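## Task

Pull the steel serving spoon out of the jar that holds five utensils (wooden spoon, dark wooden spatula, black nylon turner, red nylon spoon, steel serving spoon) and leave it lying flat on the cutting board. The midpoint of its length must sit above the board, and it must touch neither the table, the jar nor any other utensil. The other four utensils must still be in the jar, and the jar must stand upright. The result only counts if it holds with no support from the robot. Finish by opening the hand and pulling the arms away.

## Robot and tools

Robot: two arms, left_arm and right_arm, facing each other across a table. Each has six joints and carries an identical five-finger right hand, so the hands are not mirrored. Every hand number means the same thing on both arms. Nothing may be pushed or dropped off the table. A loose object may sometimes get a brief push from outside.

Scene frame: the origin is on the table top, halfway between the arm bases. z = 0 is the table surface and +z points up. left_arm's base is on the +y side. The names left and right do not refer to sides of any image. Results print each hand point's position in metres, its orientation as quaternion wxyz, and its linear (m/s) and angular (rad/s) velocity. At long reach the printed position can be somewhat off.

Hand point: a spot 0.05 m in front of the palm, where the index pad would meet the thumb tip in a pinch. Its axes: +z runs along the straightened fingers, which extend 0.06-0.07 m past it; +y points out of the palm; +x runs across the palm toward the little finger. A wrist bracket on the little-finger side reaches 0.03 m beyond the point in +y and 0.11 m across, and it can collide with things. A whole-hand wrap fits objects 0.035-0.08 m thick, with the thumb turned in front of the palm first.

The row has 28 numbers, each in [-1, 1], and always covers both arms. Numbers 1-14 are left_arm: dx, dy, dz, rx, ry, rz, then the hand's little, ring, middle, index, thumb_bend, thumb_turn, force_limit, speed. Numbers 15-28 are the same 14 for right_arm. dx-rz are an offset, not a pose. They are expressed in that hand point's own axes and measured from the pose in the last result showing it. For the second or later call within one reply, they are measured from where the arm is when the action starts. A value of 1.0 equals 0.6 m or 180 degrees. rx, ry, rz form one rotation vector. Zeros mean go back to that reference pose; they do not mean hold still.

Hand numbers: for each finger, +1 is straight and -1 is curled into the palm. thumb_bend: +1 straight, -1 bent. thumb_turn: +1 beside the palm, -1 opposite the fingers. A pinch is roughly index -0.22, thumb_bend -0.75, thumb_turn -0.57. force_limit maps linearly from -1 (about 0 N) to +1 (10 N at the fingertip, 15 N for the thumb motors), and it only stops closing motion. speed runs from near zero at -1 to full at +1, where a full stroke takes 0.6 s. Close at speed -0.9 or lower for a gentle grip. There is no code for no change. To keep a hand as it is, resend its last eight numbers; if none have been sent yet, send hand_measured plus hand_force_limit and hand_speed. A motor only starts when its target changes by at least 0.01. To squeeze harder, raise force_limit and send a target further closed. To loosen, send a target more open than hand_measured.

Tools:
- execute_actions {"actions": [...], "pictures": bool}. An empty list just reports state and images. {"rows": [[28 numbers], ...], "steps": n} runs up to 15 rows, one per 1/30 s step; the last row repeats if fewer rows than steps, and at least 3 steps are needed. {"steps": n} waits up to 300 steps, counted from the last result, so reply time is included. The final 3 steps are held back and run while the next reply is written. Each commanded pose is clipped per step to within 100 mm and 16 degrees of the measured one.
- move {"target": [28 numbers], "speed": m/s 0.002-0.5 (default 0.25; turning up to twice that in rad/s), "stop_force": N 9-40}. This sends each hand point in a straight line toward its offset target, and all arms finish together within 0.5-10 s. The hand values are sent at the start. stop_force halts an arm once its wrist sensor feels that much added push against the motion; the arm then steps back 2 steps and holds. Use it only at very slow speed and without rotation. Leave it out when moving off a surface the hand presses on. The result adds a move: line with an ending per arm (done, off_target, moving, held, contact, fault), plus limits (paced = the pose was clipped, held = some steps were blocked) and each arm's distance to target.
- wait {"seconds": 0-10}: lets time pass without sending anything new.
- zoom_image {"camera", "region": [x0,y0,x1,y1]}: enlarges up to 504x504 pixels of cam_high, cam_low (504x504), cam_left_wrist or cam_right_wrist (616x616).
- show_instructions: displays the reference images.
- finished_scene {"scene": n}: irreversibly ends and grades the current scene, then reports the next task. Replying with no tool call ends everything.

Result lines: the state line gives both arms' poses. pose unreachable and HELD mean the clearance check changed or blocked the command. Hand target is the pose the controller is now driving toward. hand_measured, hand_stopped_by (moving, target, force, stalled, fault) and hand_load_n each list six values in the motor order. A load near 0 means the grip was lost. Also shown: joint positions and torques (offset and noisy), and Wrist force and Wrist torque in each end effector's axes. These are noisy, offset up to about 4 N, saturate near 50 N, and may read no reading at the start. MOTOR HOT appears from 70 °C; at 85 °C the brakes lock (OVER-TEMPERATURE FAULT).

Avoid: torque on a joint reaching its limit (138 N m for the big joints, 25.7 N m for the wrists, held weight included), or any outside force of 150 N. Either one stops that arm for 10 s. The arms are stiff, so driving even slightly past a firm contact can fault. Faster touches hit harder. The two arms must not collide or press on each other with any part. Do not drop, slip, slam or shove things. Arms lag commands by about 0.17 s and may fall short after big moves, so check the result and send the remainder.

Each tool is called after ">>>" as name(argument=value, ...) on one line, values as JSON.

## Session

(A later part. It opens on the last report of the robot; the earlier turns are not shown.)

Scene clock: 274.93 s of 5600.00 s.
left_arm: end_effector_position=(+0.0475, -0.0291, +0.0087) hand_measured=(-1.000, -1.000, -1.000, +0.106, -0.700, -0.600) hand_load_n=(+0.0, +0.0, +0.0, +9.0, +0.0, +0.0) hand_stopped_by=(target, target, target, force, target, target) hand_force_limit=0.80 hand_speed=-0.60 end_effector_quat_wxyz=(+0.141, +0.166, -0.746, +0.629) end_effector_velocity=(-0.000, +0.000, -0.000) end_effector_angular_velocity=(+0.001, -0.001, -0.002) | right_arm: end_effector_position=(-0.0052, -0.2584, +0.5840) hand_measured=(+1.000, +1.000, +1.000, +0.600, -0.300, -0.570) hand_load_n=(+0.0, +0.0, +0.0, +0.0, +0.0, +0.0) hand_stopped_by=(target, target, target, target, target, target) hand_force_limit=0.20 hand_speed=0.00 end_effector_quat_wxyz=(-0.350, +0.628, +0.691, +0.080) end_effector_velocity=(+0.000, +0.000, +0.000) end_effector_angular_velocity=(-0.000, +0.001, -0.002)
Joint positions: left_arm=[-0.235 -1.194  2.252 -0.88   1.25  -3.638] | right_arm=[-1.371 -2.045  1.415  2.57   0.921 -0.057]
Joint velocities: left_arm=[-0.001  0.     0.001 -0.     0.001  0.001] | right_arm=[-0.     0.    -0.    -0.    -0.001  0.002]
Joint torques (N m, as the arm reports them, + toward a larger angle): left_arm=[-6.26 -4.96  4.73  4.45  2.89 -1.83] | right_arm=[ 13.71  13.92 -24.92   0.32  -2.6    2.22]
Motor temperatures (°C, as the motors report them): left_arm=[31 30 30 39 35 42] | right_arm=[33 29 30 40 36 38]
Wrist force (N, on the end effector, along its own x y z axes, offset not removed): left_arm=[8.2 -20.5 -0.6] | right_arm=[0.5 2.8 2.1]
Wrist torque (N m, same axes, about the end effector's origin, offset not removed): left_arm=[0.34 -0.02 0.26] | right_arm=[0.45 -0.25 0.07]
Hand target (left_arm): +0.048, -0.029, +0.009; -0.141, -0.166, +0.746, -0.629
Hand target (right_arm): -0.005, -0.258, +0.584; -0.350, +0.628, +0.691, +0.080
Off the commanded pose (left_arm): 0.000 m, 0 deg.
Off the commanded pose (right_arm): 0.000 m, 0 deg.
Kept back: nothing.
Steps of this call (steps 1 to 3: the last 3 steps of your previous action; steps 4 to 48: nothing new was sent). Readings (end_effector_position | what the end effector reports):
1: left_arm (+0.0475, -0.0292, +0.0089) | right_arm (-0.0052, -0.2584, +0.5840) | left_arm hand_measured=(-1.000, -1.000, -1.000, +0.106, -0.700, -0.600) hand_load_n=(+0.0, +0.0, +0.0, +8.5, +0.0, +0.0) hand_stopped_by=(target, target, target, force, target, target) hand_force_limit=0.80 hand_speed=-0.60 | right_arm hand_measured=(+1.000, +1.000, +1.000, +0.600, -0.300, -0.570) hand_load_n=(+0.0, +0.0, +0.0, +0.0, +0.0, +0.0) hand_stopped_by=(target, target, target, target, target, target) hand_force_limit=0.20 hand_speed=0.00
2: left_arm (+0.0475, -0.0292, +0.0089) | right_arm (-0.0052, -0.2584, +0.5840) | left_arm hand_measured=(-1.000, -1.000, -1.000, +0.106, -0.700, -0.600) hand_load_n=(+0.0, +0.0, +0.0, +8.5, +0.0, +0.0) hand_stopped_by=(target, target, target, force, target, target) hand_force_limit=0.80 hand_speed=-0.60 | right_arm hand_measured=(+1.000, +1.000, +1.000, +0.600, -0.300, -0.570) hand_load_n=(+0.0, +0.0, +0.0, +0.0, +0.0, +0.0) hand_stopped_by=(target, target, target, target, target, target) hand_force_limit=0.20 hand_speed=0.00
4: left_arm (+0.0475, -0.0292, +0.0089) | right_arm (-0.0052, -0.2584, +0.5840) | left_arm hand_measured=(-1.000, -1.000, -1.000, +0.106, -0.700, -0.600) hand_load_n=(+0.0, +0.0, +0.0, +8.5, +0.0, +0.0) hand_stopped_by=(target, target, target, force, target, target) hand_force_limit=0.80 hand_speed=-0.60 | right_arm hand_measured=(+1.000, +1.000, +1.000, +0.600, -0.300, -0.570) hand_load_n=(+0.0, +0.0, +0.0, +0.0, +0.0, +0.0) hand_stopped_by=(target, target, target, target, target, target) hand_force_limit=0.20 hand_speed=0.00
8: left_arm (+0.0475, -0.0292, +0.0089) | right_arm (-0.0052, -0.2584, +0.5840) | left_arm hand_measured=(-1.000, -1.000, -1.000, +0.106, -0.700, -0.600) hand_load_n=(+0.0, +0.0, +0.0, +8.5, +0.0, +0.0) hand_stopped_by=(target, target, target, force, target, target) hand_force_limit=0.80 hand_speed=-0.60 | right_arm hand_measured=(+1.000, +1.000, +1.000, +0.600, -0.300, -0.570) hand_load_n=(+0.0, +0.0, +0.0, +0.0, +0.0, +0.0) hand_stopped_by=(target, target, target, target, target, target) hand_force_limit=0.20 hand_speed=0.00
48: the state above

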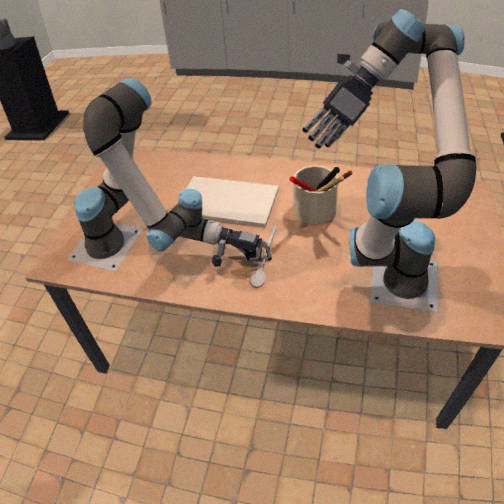

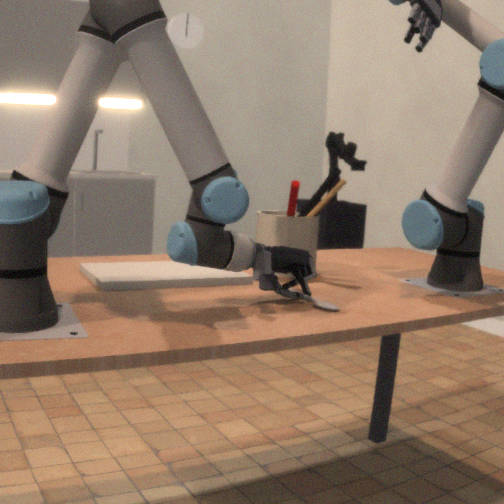

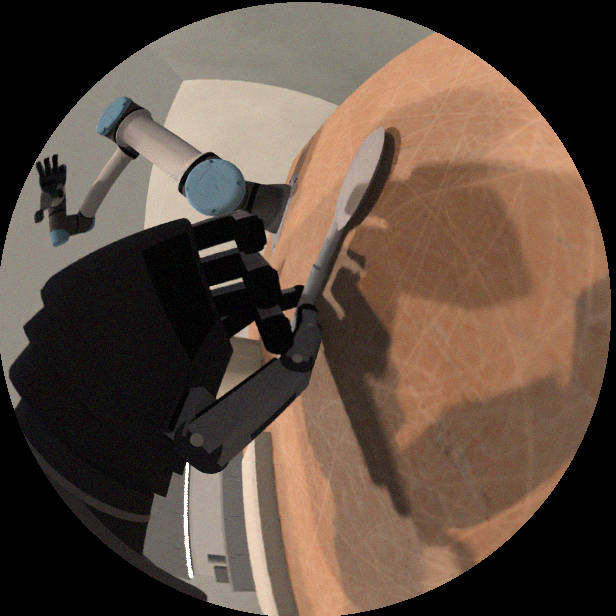

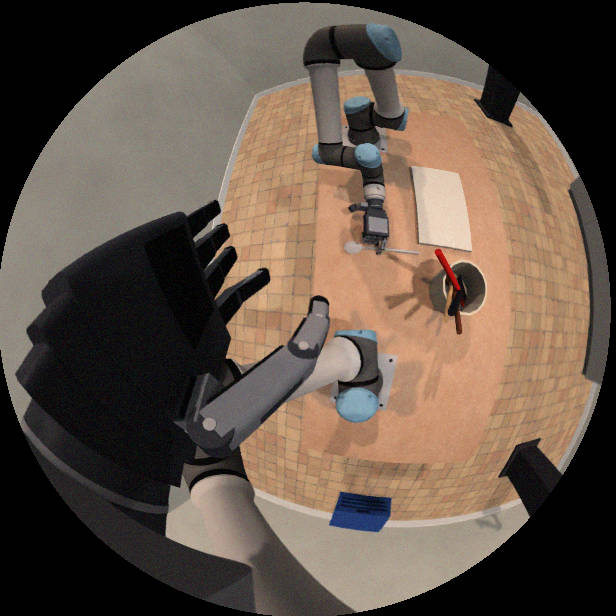

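>>> execute_actions(actions=[], pictures=true)

Scene clock: 275.23 s of 5600.00 s.
left_arm: end_effector_position=(+0.0475, -0.0291, +0.0087) hand_measured=(-1.000, -1.000, -1.000, +0.106, -0.700, -0.600) hand_load_n=(+0.0, +0.0, +0.0, +9.0, +0.0, +0.0) hand_stopped_by=(target, target, target, force, target, target) hand_force_limit=0.80 hand_speed=-0.60 end_effector_quat_wxyz=(+0.141, +0.166, -0.746, +0.629) end_effector_velocity=(+0.002, -0.000, +0.001) end_effector_angular_velocity=(-0.002, -0.000, +0.003) | right_arm: end_effector_position=(-0.0052, -0.2584, +0.5840) hand_measured=(+1.000, +1.000, +1.000, +0.600, -0.300, -0.570) hand_load_n=(+0.0, +0.0, +0.0, +0.0, +0.0, +0.0) hand_stopped_by=(target, target, target, target, target, target) hand_force_limit=0.20 hand_speed=0.00 end_effector_quat_wxyz=(-0.350, +0.628, +0.691, +0.080) end_effector_velocity=(-0.000, +0.000, +0.000) end_effector_angular_velocity=(+0.001, -0.001, +0.002)
Joint positions: left_arm=[-0.235 -1.194  2.252 -0.88   1.25  -3.638] | right_arm=[-1.371 -2.045  1.415  2.57   0.921 -0.057]
Joint velocities: left_arm=[ 0.003 -0.001 -0.    -0.    -0.     0.001] | right_arm=[ 0.001 -0.    -0.     0.    -0.001 -0.001]
Joint torques (N m, as the arm reports them, + toward a larger angle): left_arm=[-6.76 -4.81  5.26  5.22  2.94 -1.84] | right_arm=[ 12.95  14.94 -24.41   0.42  -2.76   2.09]
Motor temperatures (°C, as the motors report them): left_arm=[31 30 30 39 35 42] | right_arm=[33 29 30 40 36 38]
Wrist force (N, on the end effector, along its own x y z axes, offset not removed): left_arm=[8.3 -19.9 -1.1] | right_arm=[-0.3 1.6 1.2]
Wrist torque (N m, same axes, about the end effector's origin, offset not removed): left_arm=[0.46 -0.01 0.19] | right_arm=[0.36 -0.27 -0.05]
Hand target (left_arm): +0.048, -0.029, +0.009; -0.141, -0.166, +0.746, -0.629
Hand target (right_arm): -0.005, -0.258, +0.584; -0.350, +0.628, +0.691, +0.080
Off the commanded pose (left_arm): 0.000 m, 0 deg.
Off the commanded pose (right_arm): 0.000 m, 0 deg.
Kept back: nothing.
Steps of this call (steps 1 to 9: nothing new was sent). Readings (end_effector_position | what the end effector reports):
1: left_arm (+0.0475, -0.0291, +0.0087) | right_arm (-0.0052, -0.2584, +0.5840) | left_arm hand_measured=(-1.000, -1.000, -1.000, +0.106, -0.700, -0.600) hand_load_n=(+0.0, +0.0, +0.0, +9.0, +0.0, +0.0) hand_stopped_by=(target, target, target, force, target, target) hand_force_limit=0.80 hand_speed=-0.60 | right_arm hand_measured=(+1.000, +1.000, +1.000, +0.600, -0.300, -0.570) hand_load_n=(+0.0, +0.0, +0.0, +0.0, +0.0, +0.0) hand_stopped_by=(target, target, target, target, target, target) hand_force_limit=0.20 hand_speed=0.00
2: left_arm (+0.0475, -0.0291, +0.0087) | right_arm (-0.0052, -0.2584, +0.5840) | left_arm hand_measured=(-1.000, -1.000, -1.000, +0.106, -0.700, -0.600) hand_load_n=(+0.0, +0.0, +0.0, +9.0, +0.0, +0.0) hand_stopped_by=(target, target, target, force, target, target) hand_force_limit=0.80 hand_speed=-0.60 | right_arm hand_measured=(+1.000, +1.000, +1.000, +0.600, -0.300, -0.570) hand_load_n=(+0.0, +0.0, +0.0, +0.0, +0.0, +0.0) hand_stopped_by=(target, target, target, target, target, target) hand_force_limit=0.20 hand_speed=0.00
4: left_arm (+0.0475, -0.0291, +0.0087) | right_arm (-0.0052, -0.2584, +0.5840) | left_arm hand_measured=(-1.000, -1.000, -1.000, +0.106, -0.700, -0.600) hand_load_n=(+0.0, +0.0, +0.0, +9.0, +0.0, +0.0) hand_stopped_by=(target, target, target, force, target, target) hand_force_limit=0.80 hand_speed=-0.60 | right_arm hand_measured=(+1.000, +1.000, +1.000, +0.600, -0.300, -0.570) hand_load_n=(+0.0, +0.0, +0.0, +0.0, +0.0, +0.0) hand_stopped_by=(target, target, target, target, target, target) hand_force_limit=0.20 hand_speed=0.00
8: left_arm (+0.0475, -0.0291, +0.0087) | right_arm (-0.0052, -0.2584, +0.5840) | left_arm hand_measured=(-1.000, -1.000, -1.000, +0.106, -0.700, -0.600) hand_load_n=(+0.0, +0.0, +0.0, +9.0, +0.0, +0.0) hand_stopped_by=(target, target, target, force, target, target) hand_force_limit=0.80 hand_speed=-0.60 | right_arm hand_measured=(+1.000, +1.000, +1.000, +0.600, -0.300, -0.570) hand_load_n=(+0.0, +0.0, +0.0, +0.0, +0.0, +0.0) hand_stopped_by=(target, target, target, target, target, target) hand_force_limit=0.20 hand_speed=0.00
9: the state above

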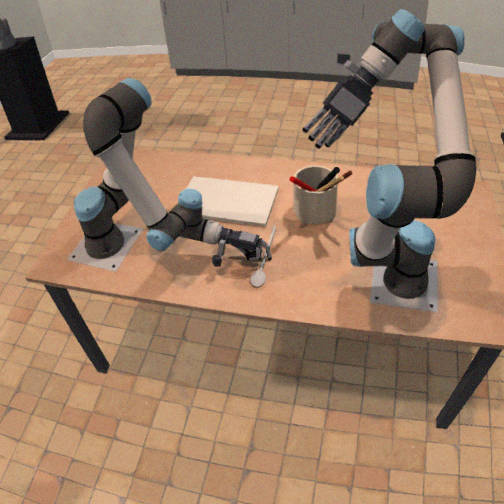

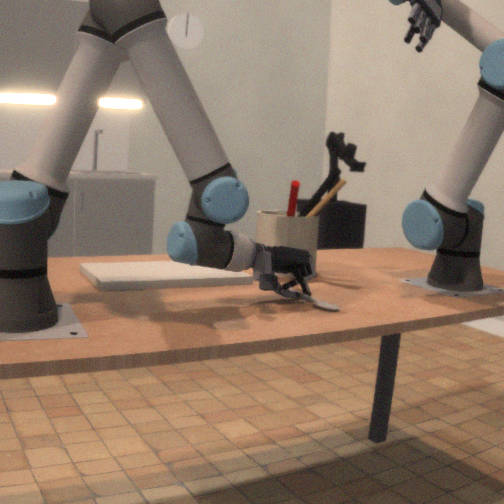

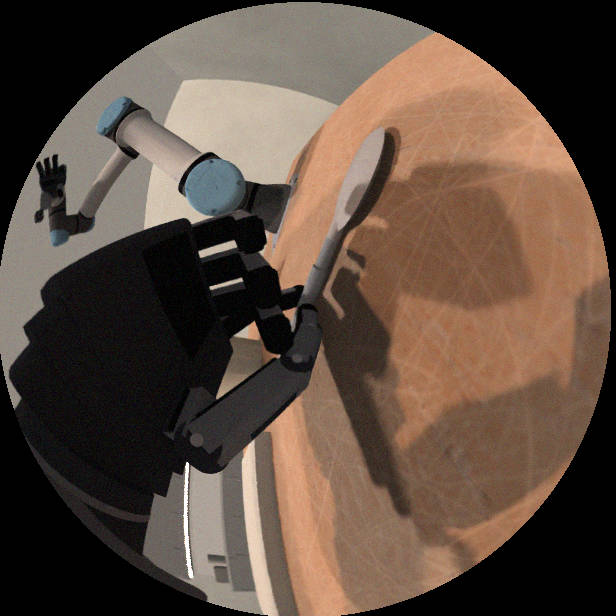

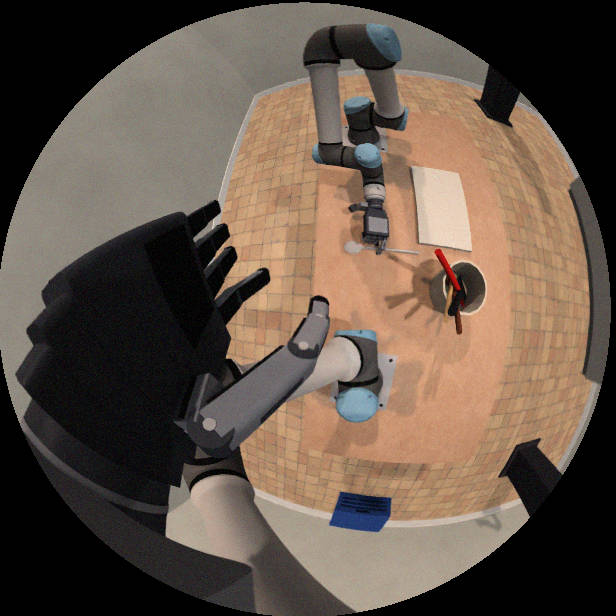

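>>> move(target=[-0.003,-0.010,0.012,0,0,0,-1,-1,-1,0.3,-0.7,-0.6,0.8,-0.3,0,0,0,0,0,0,1,1,1,0.6,-0.3,-0.57,0.2,0], speed=0.02)

>>> execute_actions(actions=[{"rows":[[0,0,0,0,0,0,-1,-1,-1,-0.8,-0.7,-0.6,0.8,-0.6,0,0,0,0,0,0,1,1,1,0.6,-0.3,-0.57,0.2,0]],"steps":15}])

>>> wait(seconds=1)

>>> zoom_image(camera="cam_left_wrist", region=[220,200,460,440])

Scene clock: 276.27 s of 5600.00 s.
left_arm: end_effector_position=(+0.0515, -0.0367, +0.0120) hand_measured=(-1.000, -1.000, -1.000, +0.300, -0.700, -0.600) hand_load_n=(+0.0, +0.0, +0.0, +0.0, +0.0, +0.0) hand_stopped_by=(target, target, target, target, target, target) hand_force_limit=0.80 hand_speed=-0.30 end_effector_quat_wxyz=(+0.141, +0.166, -0.746, +0.629) end_effector_velocity=(+0.002, -0.002, +0.000) end_effector_angular_velocity=(+0.001, +0.000, +0.001) | right_arm: end_effector_position=(-0.0052, -0.2584, +0.5840) hand_measured=(+1.000, +1.000, +1.000, +0.600, -0.300, -0.570) hand_load_n=(+0.0, +0.0, +0.0, +0.0, +0.0, +0.0) hand_stopped_by=(target, target, target, target, target, target) hand_force_limit=0.20 hand_speed=0.00 end_effector_quat_wxyz=(-0.350, +0.628, +0.691, +0.080) end_effector_velocity=(+0.000, +0.000, +0.000) end_effector_angular_velocity=(+0.001, +0.000, -0.001)
Joint positions: left_arm=[-0.216 -1.19   2.228 -0.861  1.268 -3.634] | right_arm=[-1.371 -2.045  1.415  2.57   0.921 -0.057]
Joint velocities: left_arm=[ 0.006  0.002 -0.007  0.006  0.005  0.001] | right_arm=[-0.001  0.    -0.     0.    -0.001 -0.001]
Joint torques (N m, as the arm reports them, + toward a larger angle): left_arm=[  7.57 -18.16 -19.44   1.26   2.36   2.34] | right_arm=[ 13.47  14.72 -24.53   0.53  -2.65   2.15]
Motor temperatures (°C, as the motors report them): left_arm=[31 30 30 39 35 42] | right_arm=[33 29 30 40 36 38]
Wrist force (N, on the end effector, along its own x y z axes, offset not removed): left_arm=[0.9 -1.6 0.3] | right_arm=[0.2 1.0 1.1]
Wrist torque (N m, same axes, about the end effector's origin, offset not removed): left_arm=[-0.15 -0.41 0.17] | right_arm=[0.24 -0.21 0.01]
Hand target (left_arm): +0.052, -0.037, +0.012; -0.141, -0.166, +0.746, -0.629
Hand target (right_arm): -0.005, -0.258, +0.584; -0.350, +0.628, +0.691, +0.080
Off the commanded pose (left_arm): 0.000 m, 0 deg.
Off the commanded pose (right_arm): 0.000 m, 0 deg.
Kept back: nothing.
move: done

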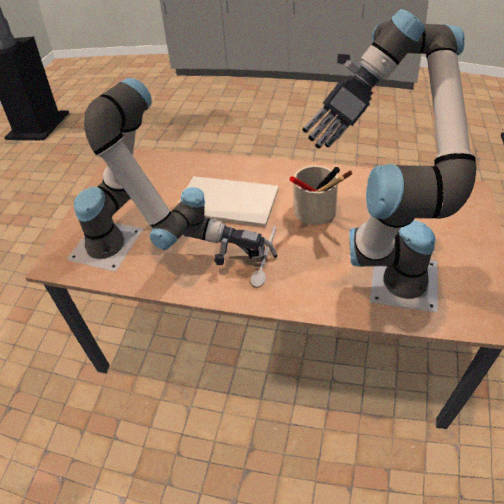

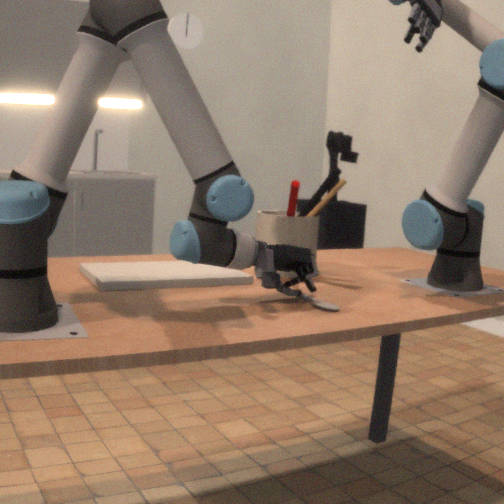

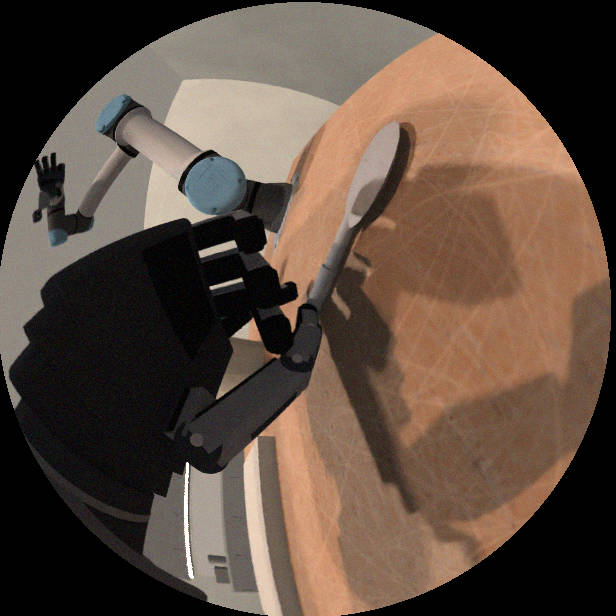

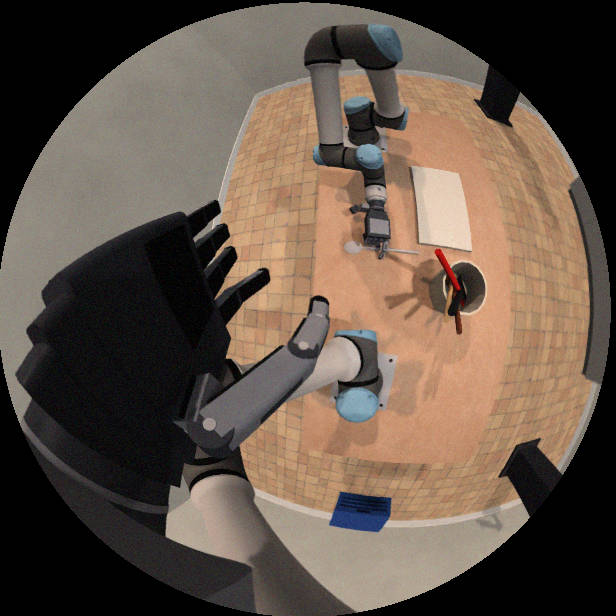

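Scene clock: 276.67 s of 5600.00 s.
left_arm: end_effector_position=(+0.0515, -0.0367, +0.0119) hand_measured=(-1.000, -1.000, -1.000, +0.102, -0.700, -0.600) hand_load_n=(+0.0, +0.0, +0.0, +0.0, +0.0, +0.0) hand_stopped_by=(target, target, target, moving, target, target) hand_force_limit=0.80 hand_speed=-0.60 end_effector_quat_wxyz=(+0.141, +0.166, -0.746, +0.629) end_effector_velocity=(-0.000, +0.000, +0.000) end_effector_angular_velocity=(-0.000, -0.001, -0.000) | right_arm: end_effector_position=(-0.0052, -0.2584, +0.5840) hand_measured=(+1.000, +1.000, +1.000, +0.600, -0.300, -0.570) hand_load_n=(+0.0, +0.0, +0.0, +0.0, +0.0, +0.0) hand_stopped_by=(target, target, target, target, target, target) hand_force_limit=0.20 hand_speed=0.00 end_effector_quat_wxyz=(-0.350, +0.628, +0.691, +0.080) end_effector_velocity=(-0.001, -0.000, -0.000) end_effector_angular_velocity=(-0.001, +0.001, -0.001)
Joint positions: left_arm=[-0.216 -1.19   2.228 -0.861  1.268 -3.634] | right_arm=[-1.371 -2.045  1.415  2.57   0.921 -0.057]
Joint velocities: left_arm=[-0.    -0.001  0.     0.    -0.001  0.001] | right_arm=[ 0.001 -0.    -0.     0.     0.     0.003]
Joint torques (N m, as the arm reports them, + toward a larger angle): left_arm=[ -7.57 -24.82  -5.4   -1.77  -2.16   1.44] | right_arm=[ 13.5   14.71 -24.42   0.47  -2.75   2.11]
Motor temperatures (°C, as the motors report them): left_arm=[31 30 30 39 35 42] | right_arm=[33 29 30 40 36 38]
Wrist force (N, on the end effector, along its own x y z axes, offset not removed): left_arm=[-0.3 -1.8 1.7] | right_arm=[0.7 2.2 3.2]
Wrist torque (N m, same axes, about the end effector's origin, offset not removed): left_arm=[-0.33 -0.18 0.03] | right_arm=[0.19 -0.42 -0.01]
Steps of this call (steps 1 to 12: the first 12 steps of this action). Readings (end_effector_position | what the end effector reports):
1: left_arm (+0.0516, -0.0368, +0.0120) | right_arm (-0.0052, -0.2584, +0.5840) | left_arm hand_measured=(-1.000, -1.000, -1.000, +0.300, -0.700, -0.600) hand_load_n=(+0.0, +0.0, +0.0, +0.0, +0.0, +0.0) hand_stopped_by=(target, target, target, moving, target, target) hand_force_limit=0.80 hand_speed=-0.60 | right_arm hand_measured=(+1.000, +1.000, +1.000, +0.600, -0.300, -0.570) hand_load_n=(+0.0, +0.0, +0.0, +0.0, +0.0, +0.0) hand_stopped_by=(target, target, target, target, target, target) hand_force_limit=0.20 hand_speed=0.00
2: left_arm (+0.0516, -0.0368, +0.0120) | right_arm (-0.0052, -0.2584, +0.5840) | left_arm hand_measured=(-1.000, -1.000, -1.000, +0.300, -0.700, -0.600) hand_load_n=(+0.0, +0.0, +0.0, +0.0, +0.0, +0.0) hand_stopped_by=(target, target, target, moving, target, target) hand_force_limit=0.80 hand_speed=-0.60 | right_arm hand_measured=(+1.000, +1.000, +1.000, +0.600, -0.300, -0.570) hand_load_n=(+0.0, +0.0, +0.0, +0.0, +0.0, +0.0) hand_stopped_by=(target, target, target, target, target, target) hand_force_limit=0.20 hand_speed=0.00
4: left_arm (+0.0516, -0.0368, +0.0120) | right_arm (-0.0052, -0.2584, +0.5840) | left_arm hand_measured=(-1.000, -1.000, -1.000, +0.280, -0.700, -0.600) hand_load_n=(+0.0, +0.0, +0.0, +0.0, +0.0, +0.0) hand_stopped_by=(target, target, target, moving, target, target) hand_force_limit=0.80 hand_speed=-0.60 | right_arm hand_measured=(+1.000, +1.000, +1.000, +0.600, -0.300, -0.570) hand_load_n=(+0.0, +0.0, +0.0, +0.0, +0.0, +0.0) hand_stopped_by=(target, target, target, target, target, target) hand_force_limit=0.20 hand_speed=0.00
8: left_arm (+0.0516, -0.0367, +0.0120) | right_arm (-0.0052, -0.2584, +0.5840) | left_arm hand_measured=(-1.000, -1.000, -1.000, +0.190, -0.700, -0.600) hand_load_n=(+0.0, +0.0, +0.0, +0.0, +0.0, +0.0) hand_stopped_by=(target, target, target, moving, target, target) hand_force_limit=0.80 hand_speed=-0.60 | right_arm hand_measured=(+1.000, +1.000, +1.000, +0.600, -0.300, -0.570) hand_load_n=(+0.0, +0.0, +0.0, +0.0, +0.0, +0.0) hand_stopped_by=(target, target, target, target, target, target) hand_force_limit=0.20 hand_speed=0.00
12: the state above

Scene clock: 277.77 s of 5600.00 s.
left_arm: end_effector_position=(+0.0515, -0.0367, +0.0120) hand_measured=(-1.000, -1.000, -1.000, -0.092, -0.700, -0.600) hand_load_n=(+0.0, +0.0, +0.0, +11.0, +1.0, -1.0) hand_stopped_by=(target, target, target, force, target, target) hand_force_limit=0.80 hand_speed=-0.60 end_effector_quat_wxyz=(+0.141, +0.166, -0.746, +0.629) end_effector_velocity=(-0.001, +0.000, +0.000) end_effector_angular_velocity=(-0.000, +0.000, -0.001) | right_arm: end_effector_position=(-0.0052, -0.2584, +0.5840) hand_measured=(+1.000, +1.000, +1.000, +0.600, -0.300, -0.570) hand_load_n=(+0.0, +0.0, +0.0, +0.0, +0.0, +0.0) hand_stopped_by=(target, target, target, target, target, target) hand_force_limit=0.20 hand_speed=0.00 end_effector_quat_wxyz=(-0.350, +0.628, +0.691, +0.080) end_effector_velocity=(+0.001, +0.001, +0.000) end_effector_angular_velocity=(+0.002, +0.001, -0.002)
Joint positions: left_arm=[-0.216 -1.19   2.228 -0.861  1.268 -3.634] | right_arm=[-1.371 -2.045  1.415  2.57   0.921 -0.057]
Joint velocities: left_arm=[-0.001 -0.001  0.     0.001  0.001 -0.   ] | right_arm=[-0.001  0.     0.    -0.    -0.002 -0.   ]
Joint torques (N m, as the arm reports them, + toward a larger angle): left_arm=[ -7.27 -29.7    3.13   5.28  -0.25  -1.92] | right_arm=[ 13.22  15.46 -25.58   0.36  -2.51   2.25]
Motor temperatures (°C, as the motors report them): left_arm=[31 30 30 39 35 42] | right_arm=[33 29 30 40 36 38]
Wrist force (N, on the end effector, along its own x y z axes, offset not removed): left_arm=[7.2 -16.1 1.4] | right_arm=[3.6 2.0 1.4]
Wrist torque (N m, same axes, about the end effector's origin, offset not removed): left_arm=[0.22 -0.24 0.19] | right_arm=[0.47 -0.75 0.32]
Hand target (left_arm): +0.052, -0.037, +0.012; -0.141, -0.166, +0.746, -0.629
Hand target (right_arm): -0.005, -0.258, +0.584; -0.350, +0.628, +0.691, +0.080
Off the commanded pose (left_arm): 0.000 m, 0 deg.
Off the commanded pose (right_arm): 0.000 m, 0 deg.
Kept back: nothing.
Steps of this call (steps 1 to 3: the last 3 steps of your previous action; steps 4 to 33: nothing new was sent). Readings (end_effector_position | what the end effector reports):
1: left_arm (+0.0515, -0.0367, +0.0119) | right_arm (-0.0052, -0.2584, +0.5840) | left_arm hand_measured=(-1.000, -1.000, -1.000, +0.080, -0.700, -0.600) hand_load_n=(+0.0, +0.0, +0.0, +0.0, +0.0, +0.0) hand_stopped_by=(target, target, target, moving, target, target) hand_force_limit=0.80 hand_speed=-0.60 | right_arm hand_measured=(+1.000, +1.000, +1.000, +0.600, -0.300, -0.570) hand_load_n=(+0.0, +0.0, +0.0, +0.0, +0.0, +0.0) hand_stopped_by=(target, target, target, target, target, target) hand_force_limit=0.20 hand_speed=0.00
2: left_arm (+0.0515, -0.0367, +0.0119) | right_arm (-0.0052, -0.2584, +0.5840) | left_arm hand_measured=(-1.000, -1.000, -1.000, +0.058, -0.700, -0.600) hand_load_n=(+0.0, +0.0, +0.0, +0.0, +0.0, +0.0) hand_stopped_by=(target, target, target, moving, target, target) hand_force_limit=0.80 hand_speed=-0.60 | right_arm hand_measured=(+1.000, +1.000, +1.000, +0.600, -0.300, -0.570) hand_load_n=(+0.0, +0.0, +0.0, +0.0, +0.0, +0.0) hand_stopped_by=(target, target, target, target, target, target) hand_force_limit=0.20 hand_speed=0.00
4: left_arm (+0.0515, -0.0367, +0.0120) | right_arm (-0.0052, -0.2584, +0.5840) | left_arm hand_measured=(-1.000, -1.000, -1.000, +0.014, -0.700, -0.600) hand_load_n=(+0.0, +0.0, +0.0, +2.0, +0.0, +0.0) hand_stopped_by=(target, target, target, moving, target, target) hand_force_limit=0.80 hand_speed=-0.60 | right_arm hand_measured=(+1.000, +1.000, +1.000, +0.600, -0.300, -0.570) hand_load_n=(+0.0, +0.0, +0.0, +0.0, +0.0, +0.0) hand_stopped_by=(target, target, target, target, target, target) hand_force_limit=0.20 hand_speed=0.00
8: left_arm (+0.0515, -0.0368, +0.0120) | right_arm (-0.0052, -0.2584, +0.5840) | left_arm hand_measured=(-1.000, -1.000, -1.000, -0.074, -0.700, -0.600) hand_load_n=(+0.0, +0.0, +0.0, +5.5, +0.5, +0.0) hand_stopped_by=(target, target, target, moving, target, target) hand_force_limit=0.80 hand_speed=-0.60 | right_arm hand_measured=(+1.000, +1.000, +1.000, +0.600, -0.300, -0.570) hand_load_n=(+0.0, +0.0, +0.0, +0.0, +0.0, +0.0) hand_stopped_by=(target, target, target, target, target, target) hand_force_limit=0.20 hand_speed=0.00
33: the state above

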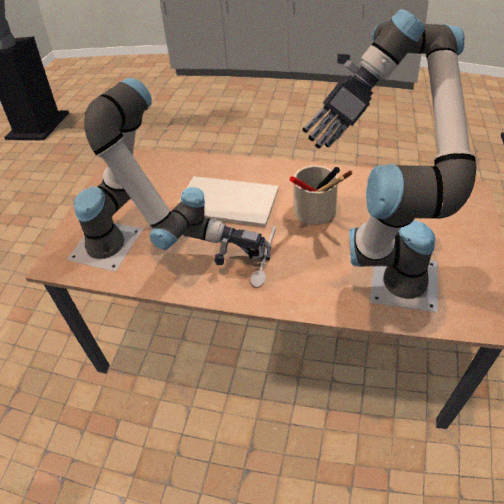

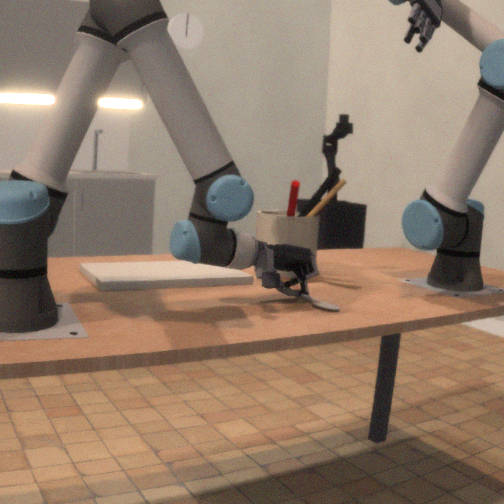

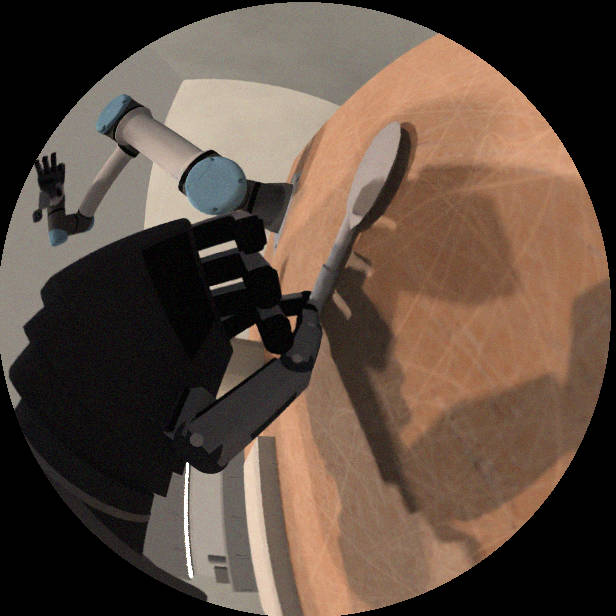

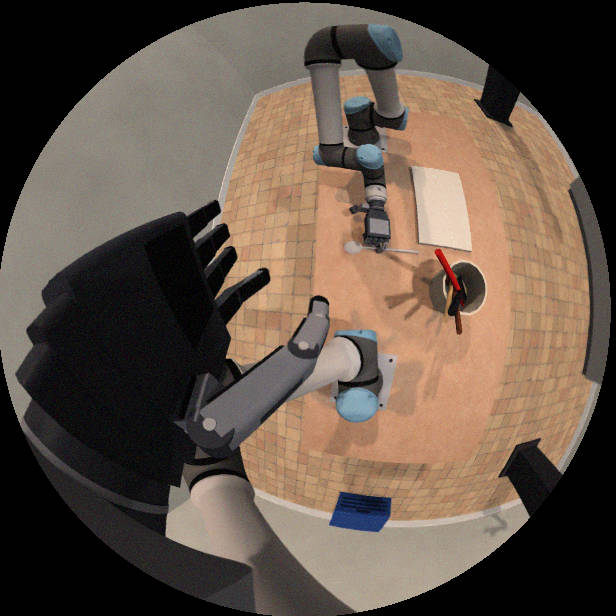

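Region (220, 200, 460, 440) of cam_left_wrist's 616x616 image, scaled by 2.100, with more detail than that image has.

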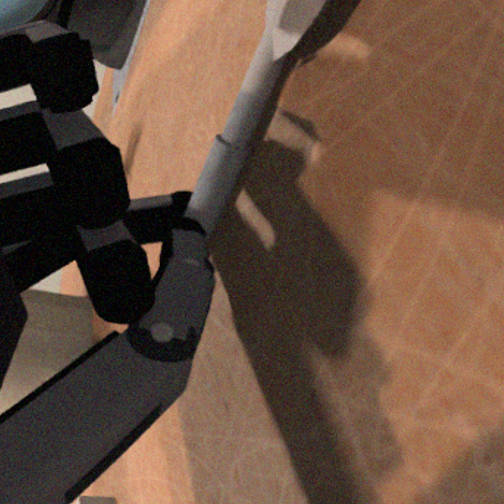

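>>> move(target=[0.002,-0.0045,-0.001,0,0,0,-1,-1,-1,-0.9,-0.7,-0.6,1,-0.7,0,0,0,0,0,0,1,1,1,0.6,-0.3,-0.57,0.2,0], speed=0.003)

>>> move(target=[0.01,-0.022,-0.004,0,0,0,-1,-1,-1,-0.9,-0.7,-0.6,1,-0.7,0,0,0,0,0,0,1,1,1,0.6,-0.3,-0.57,0.2,0], speed=0.006)

Scene clock: 279.23 s of 5600.00 s.
left_arm: end_effector_position=(+0.0516, -0.0366, +0.0149) hand_measured=(-1.000, -1.000, -1.000, -0.092, -0.698, -0.600) hand_load_n=(+0.0, +0.0, +0.0, +7.5, +3.5, -1.0) hand_stopped_by=(target, target, target, force, target, target) hand_force_limit=1.00 hand_speed=-0.70 end_effector_quat_wxyz=(+0.141, +0.166, -0.746, +0.629) end_effector_velocity=(-0.000, -0.001, +0.002) end_effector_angular_velocity=(-0.003, +0.002, +0.001) | right_arm: end_effector_position=(-0.0052, -0.2584, +0.5840) hand_measured=(+1.000, +1.000, +1.000, +0.600, -0.300, -0.570) hand_load_n=(+0.0, +0.0, +0.0, +0.0, +0.0, +0.0) hand_stopped_by=(target, target, target, target, target, target) hand_force_limit=0.20 hand_speed=0.00 end_effector_quat_wxyz=(-0.350, +0.628, +0.691, +0.080) end_effector_velocity=(-0.000, +0.000, +0.000) end_effector_angular_velocity=(+0.002, -0.000, -0.000)
Joint positions: left_arm=[-0.216 -1.197  2.227 -0.853  1.268 -3.634] | right_arm=[-1.371 -2.045  1.415  2.57   0.921 -0.057]
Joint velocities: left_arm=[ 0.    -0.003 -0.001  0.001 -0.    -0.001] | right_arm=[ 0.    -0.     0.     0.    -0.002 -0.001]
Joint torques (N m, as the arm reports them, + toward a larger angle): left_arm=[  7.35 -41.2  -20.87   1.12   2.27   0.89] | right_arm=[ 13.11  14.48 -24.98   0.28  -2.73   2.07]
Motor temperatures (°C, as the motors report them): left_arm=[31 30 30 39 35 42] | right_arm=[33 29 30 40 36 38]
Wrist force (N, on the end effector, along its own x y z axes, offset not removed): left_arm=[-0.3 -0.1 0.5] | right_arm=[1.3 1.9 3.6]
Wrist torque (N m, same axes, about the end effector's origin, offset not removed): left_arm=[-0.17 -0.21 0.16] | right_arm=[0.31 -0.48 0.07]
Hand target (left_arm): +0.052, -0.037, +0.015; -0.141, -0.166, +0.746, -0.629
Hand target (right_arm): -0.005, -0.258, +0.584; -0.350, +0.628, +0.691, +0.080
Off the commanded pose (left_arm): 0.000 m, 0 deg.
Off the commanded pose (right_arm): 0.000 m, 0 deg.
Kept back: nothing.
move: done

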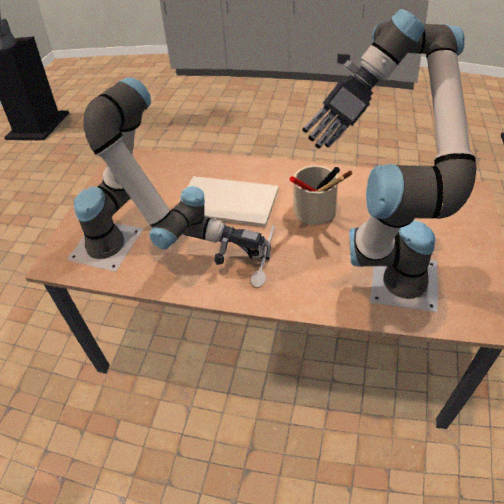

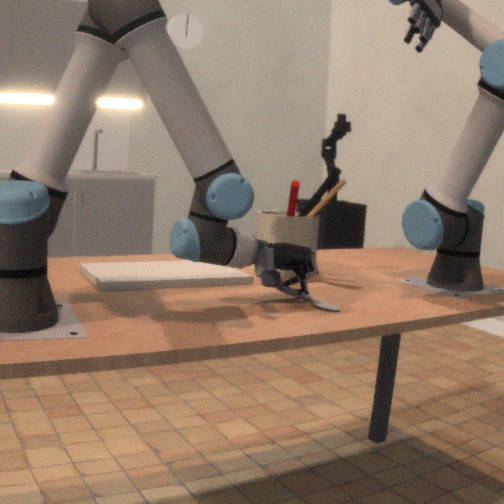

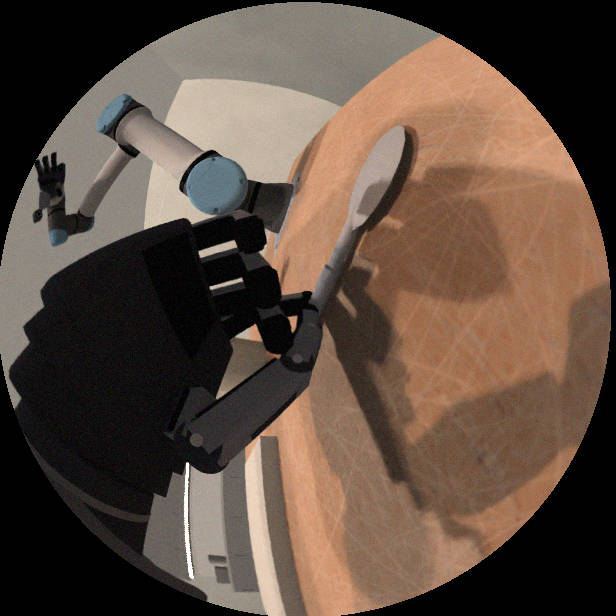

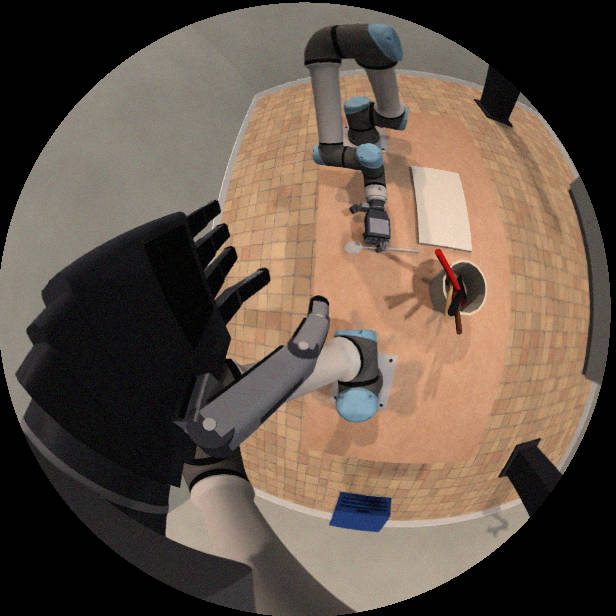

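Scene clock: 281.90 s of 5600.00 s.
left_arm: end_effector_position=(+0.0518, -0.0367, +0.0294) hand_measured=(-1.000, -1.000, -1.000, -0.094, -0.700, -0.600) hand_load_n=(+0.0, +0.0, +0.0, +0.0, +0.0, +0.0) hand_stopped_by=(target, target, target, force, target, target) hand_force_limit=1.00 hand_speed=-0.70 end_effector_quat_wxyz=(+0.141, +0.166, -0.746, +0.629) end_effector_velocity=(-0.000, +0.000, +0.001) end_effector_angular_velocity=(+0.002, -0.002, -0.000) | right_arm: end_effector_position=(-0.0052, -0.2584, +0.5840) hand_measured=(+1.000, +1.000, +1.000, +0.600, -0.300, -0.570) hand_load_n=(+0.0, +0.0, +0.0, +0.0, +0.0, +0.0) hand_stopped_by=(target, target, target, target, target, target) hand_force_limit=0.20 hand_speed=0.00 end_effector_quat_wxyz=(-0.350, +0.628, +0.691, +0.080) end_effector_velocity=(-0.000, +0.000, +0.000) end_effector_angular_velocity=(+0.000, +0.000, -0.000)
Joint positions: left_arm=[-0.215 -1.233  2.22  -0.809  1.269 -3.634] | right_arm=[-1.371 -2.045  1.415  2.57   0.921 -0.057]
Joint velocities: left_arm=[-0.001 -0.003 -0.001  0.006 -0.001  0.001] | right_arm=[ 0.     0.    -0.    -0.    -0.001  0.001]
Joint torques (N m, as the arm reports them, + toward a larger angle): left_arm=[  6.91 -39.77 -20.17   1.39   2.26   2.26] | right_arm=[ 13.49  13.75 -25.38   0.45  -2.5    2.39]
Motor temperatures (°C, as the motors report them): left_arm=[31 30 30 39 35 42] | right_arm=[33 29 30 40 36 38]
Wrist force (N, on the end effector, along its own x y z axes, offset not removed): left_arm=[0.3 -0.3 1.5] | right_arm=[2.5 3.8 2.1]
Wrist torque (N m, same axes, about the end effector's origin, offset not removed): left_arm=[-0.11 -0.33 0.12] | right_arm=[0.59 -0.58 0.13]
Hand target (left_arm): +0.052, -0.037, +0.030; -0.141, -0.166, +0.746, -0.629
Hand target (right_arm): -0.005, -0.258, +0.584; -0.350, +0.628, +0.691, +0.080
Off the commanded pose (left_arm): 0.000 m, 0 deg.
Off the commanded pose (right_arm): 0.000 m, 0 deg.
Kept back: nothing.
move: done

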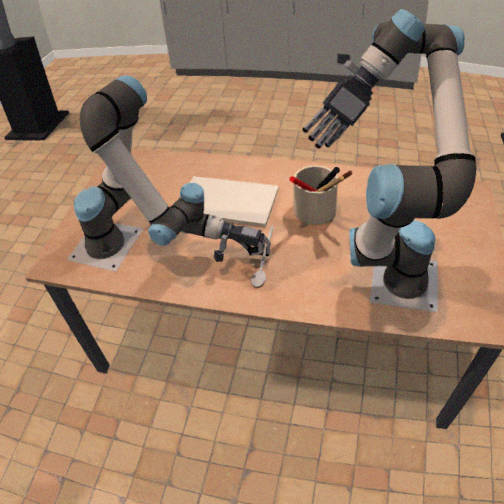

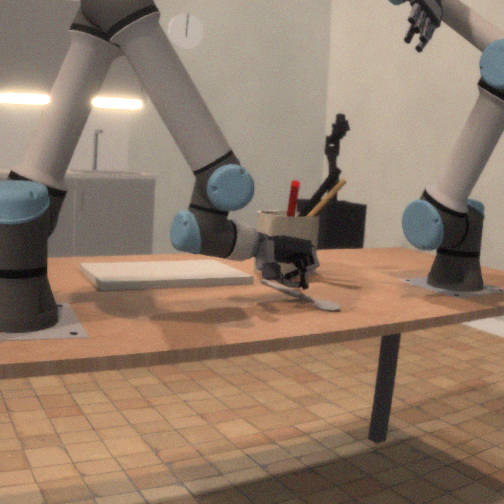

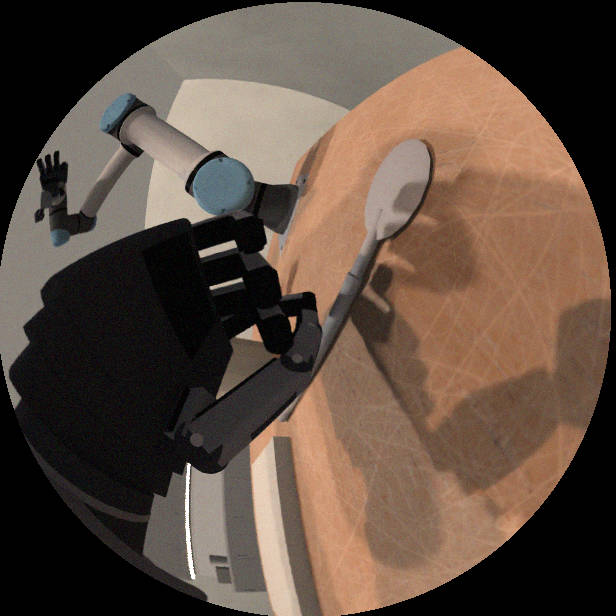

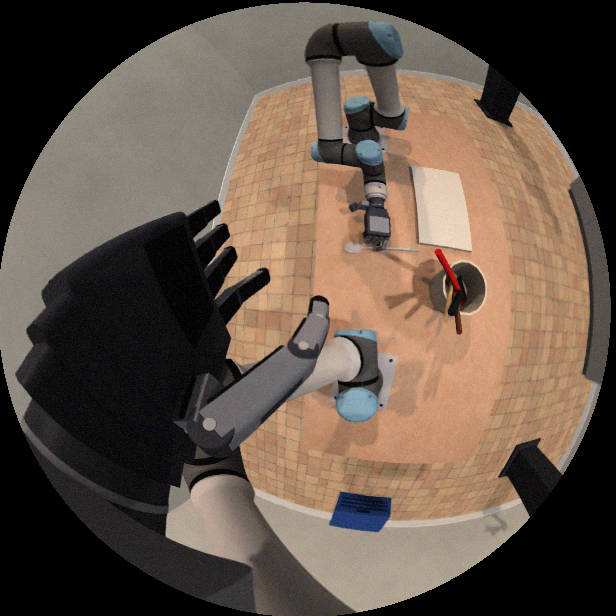

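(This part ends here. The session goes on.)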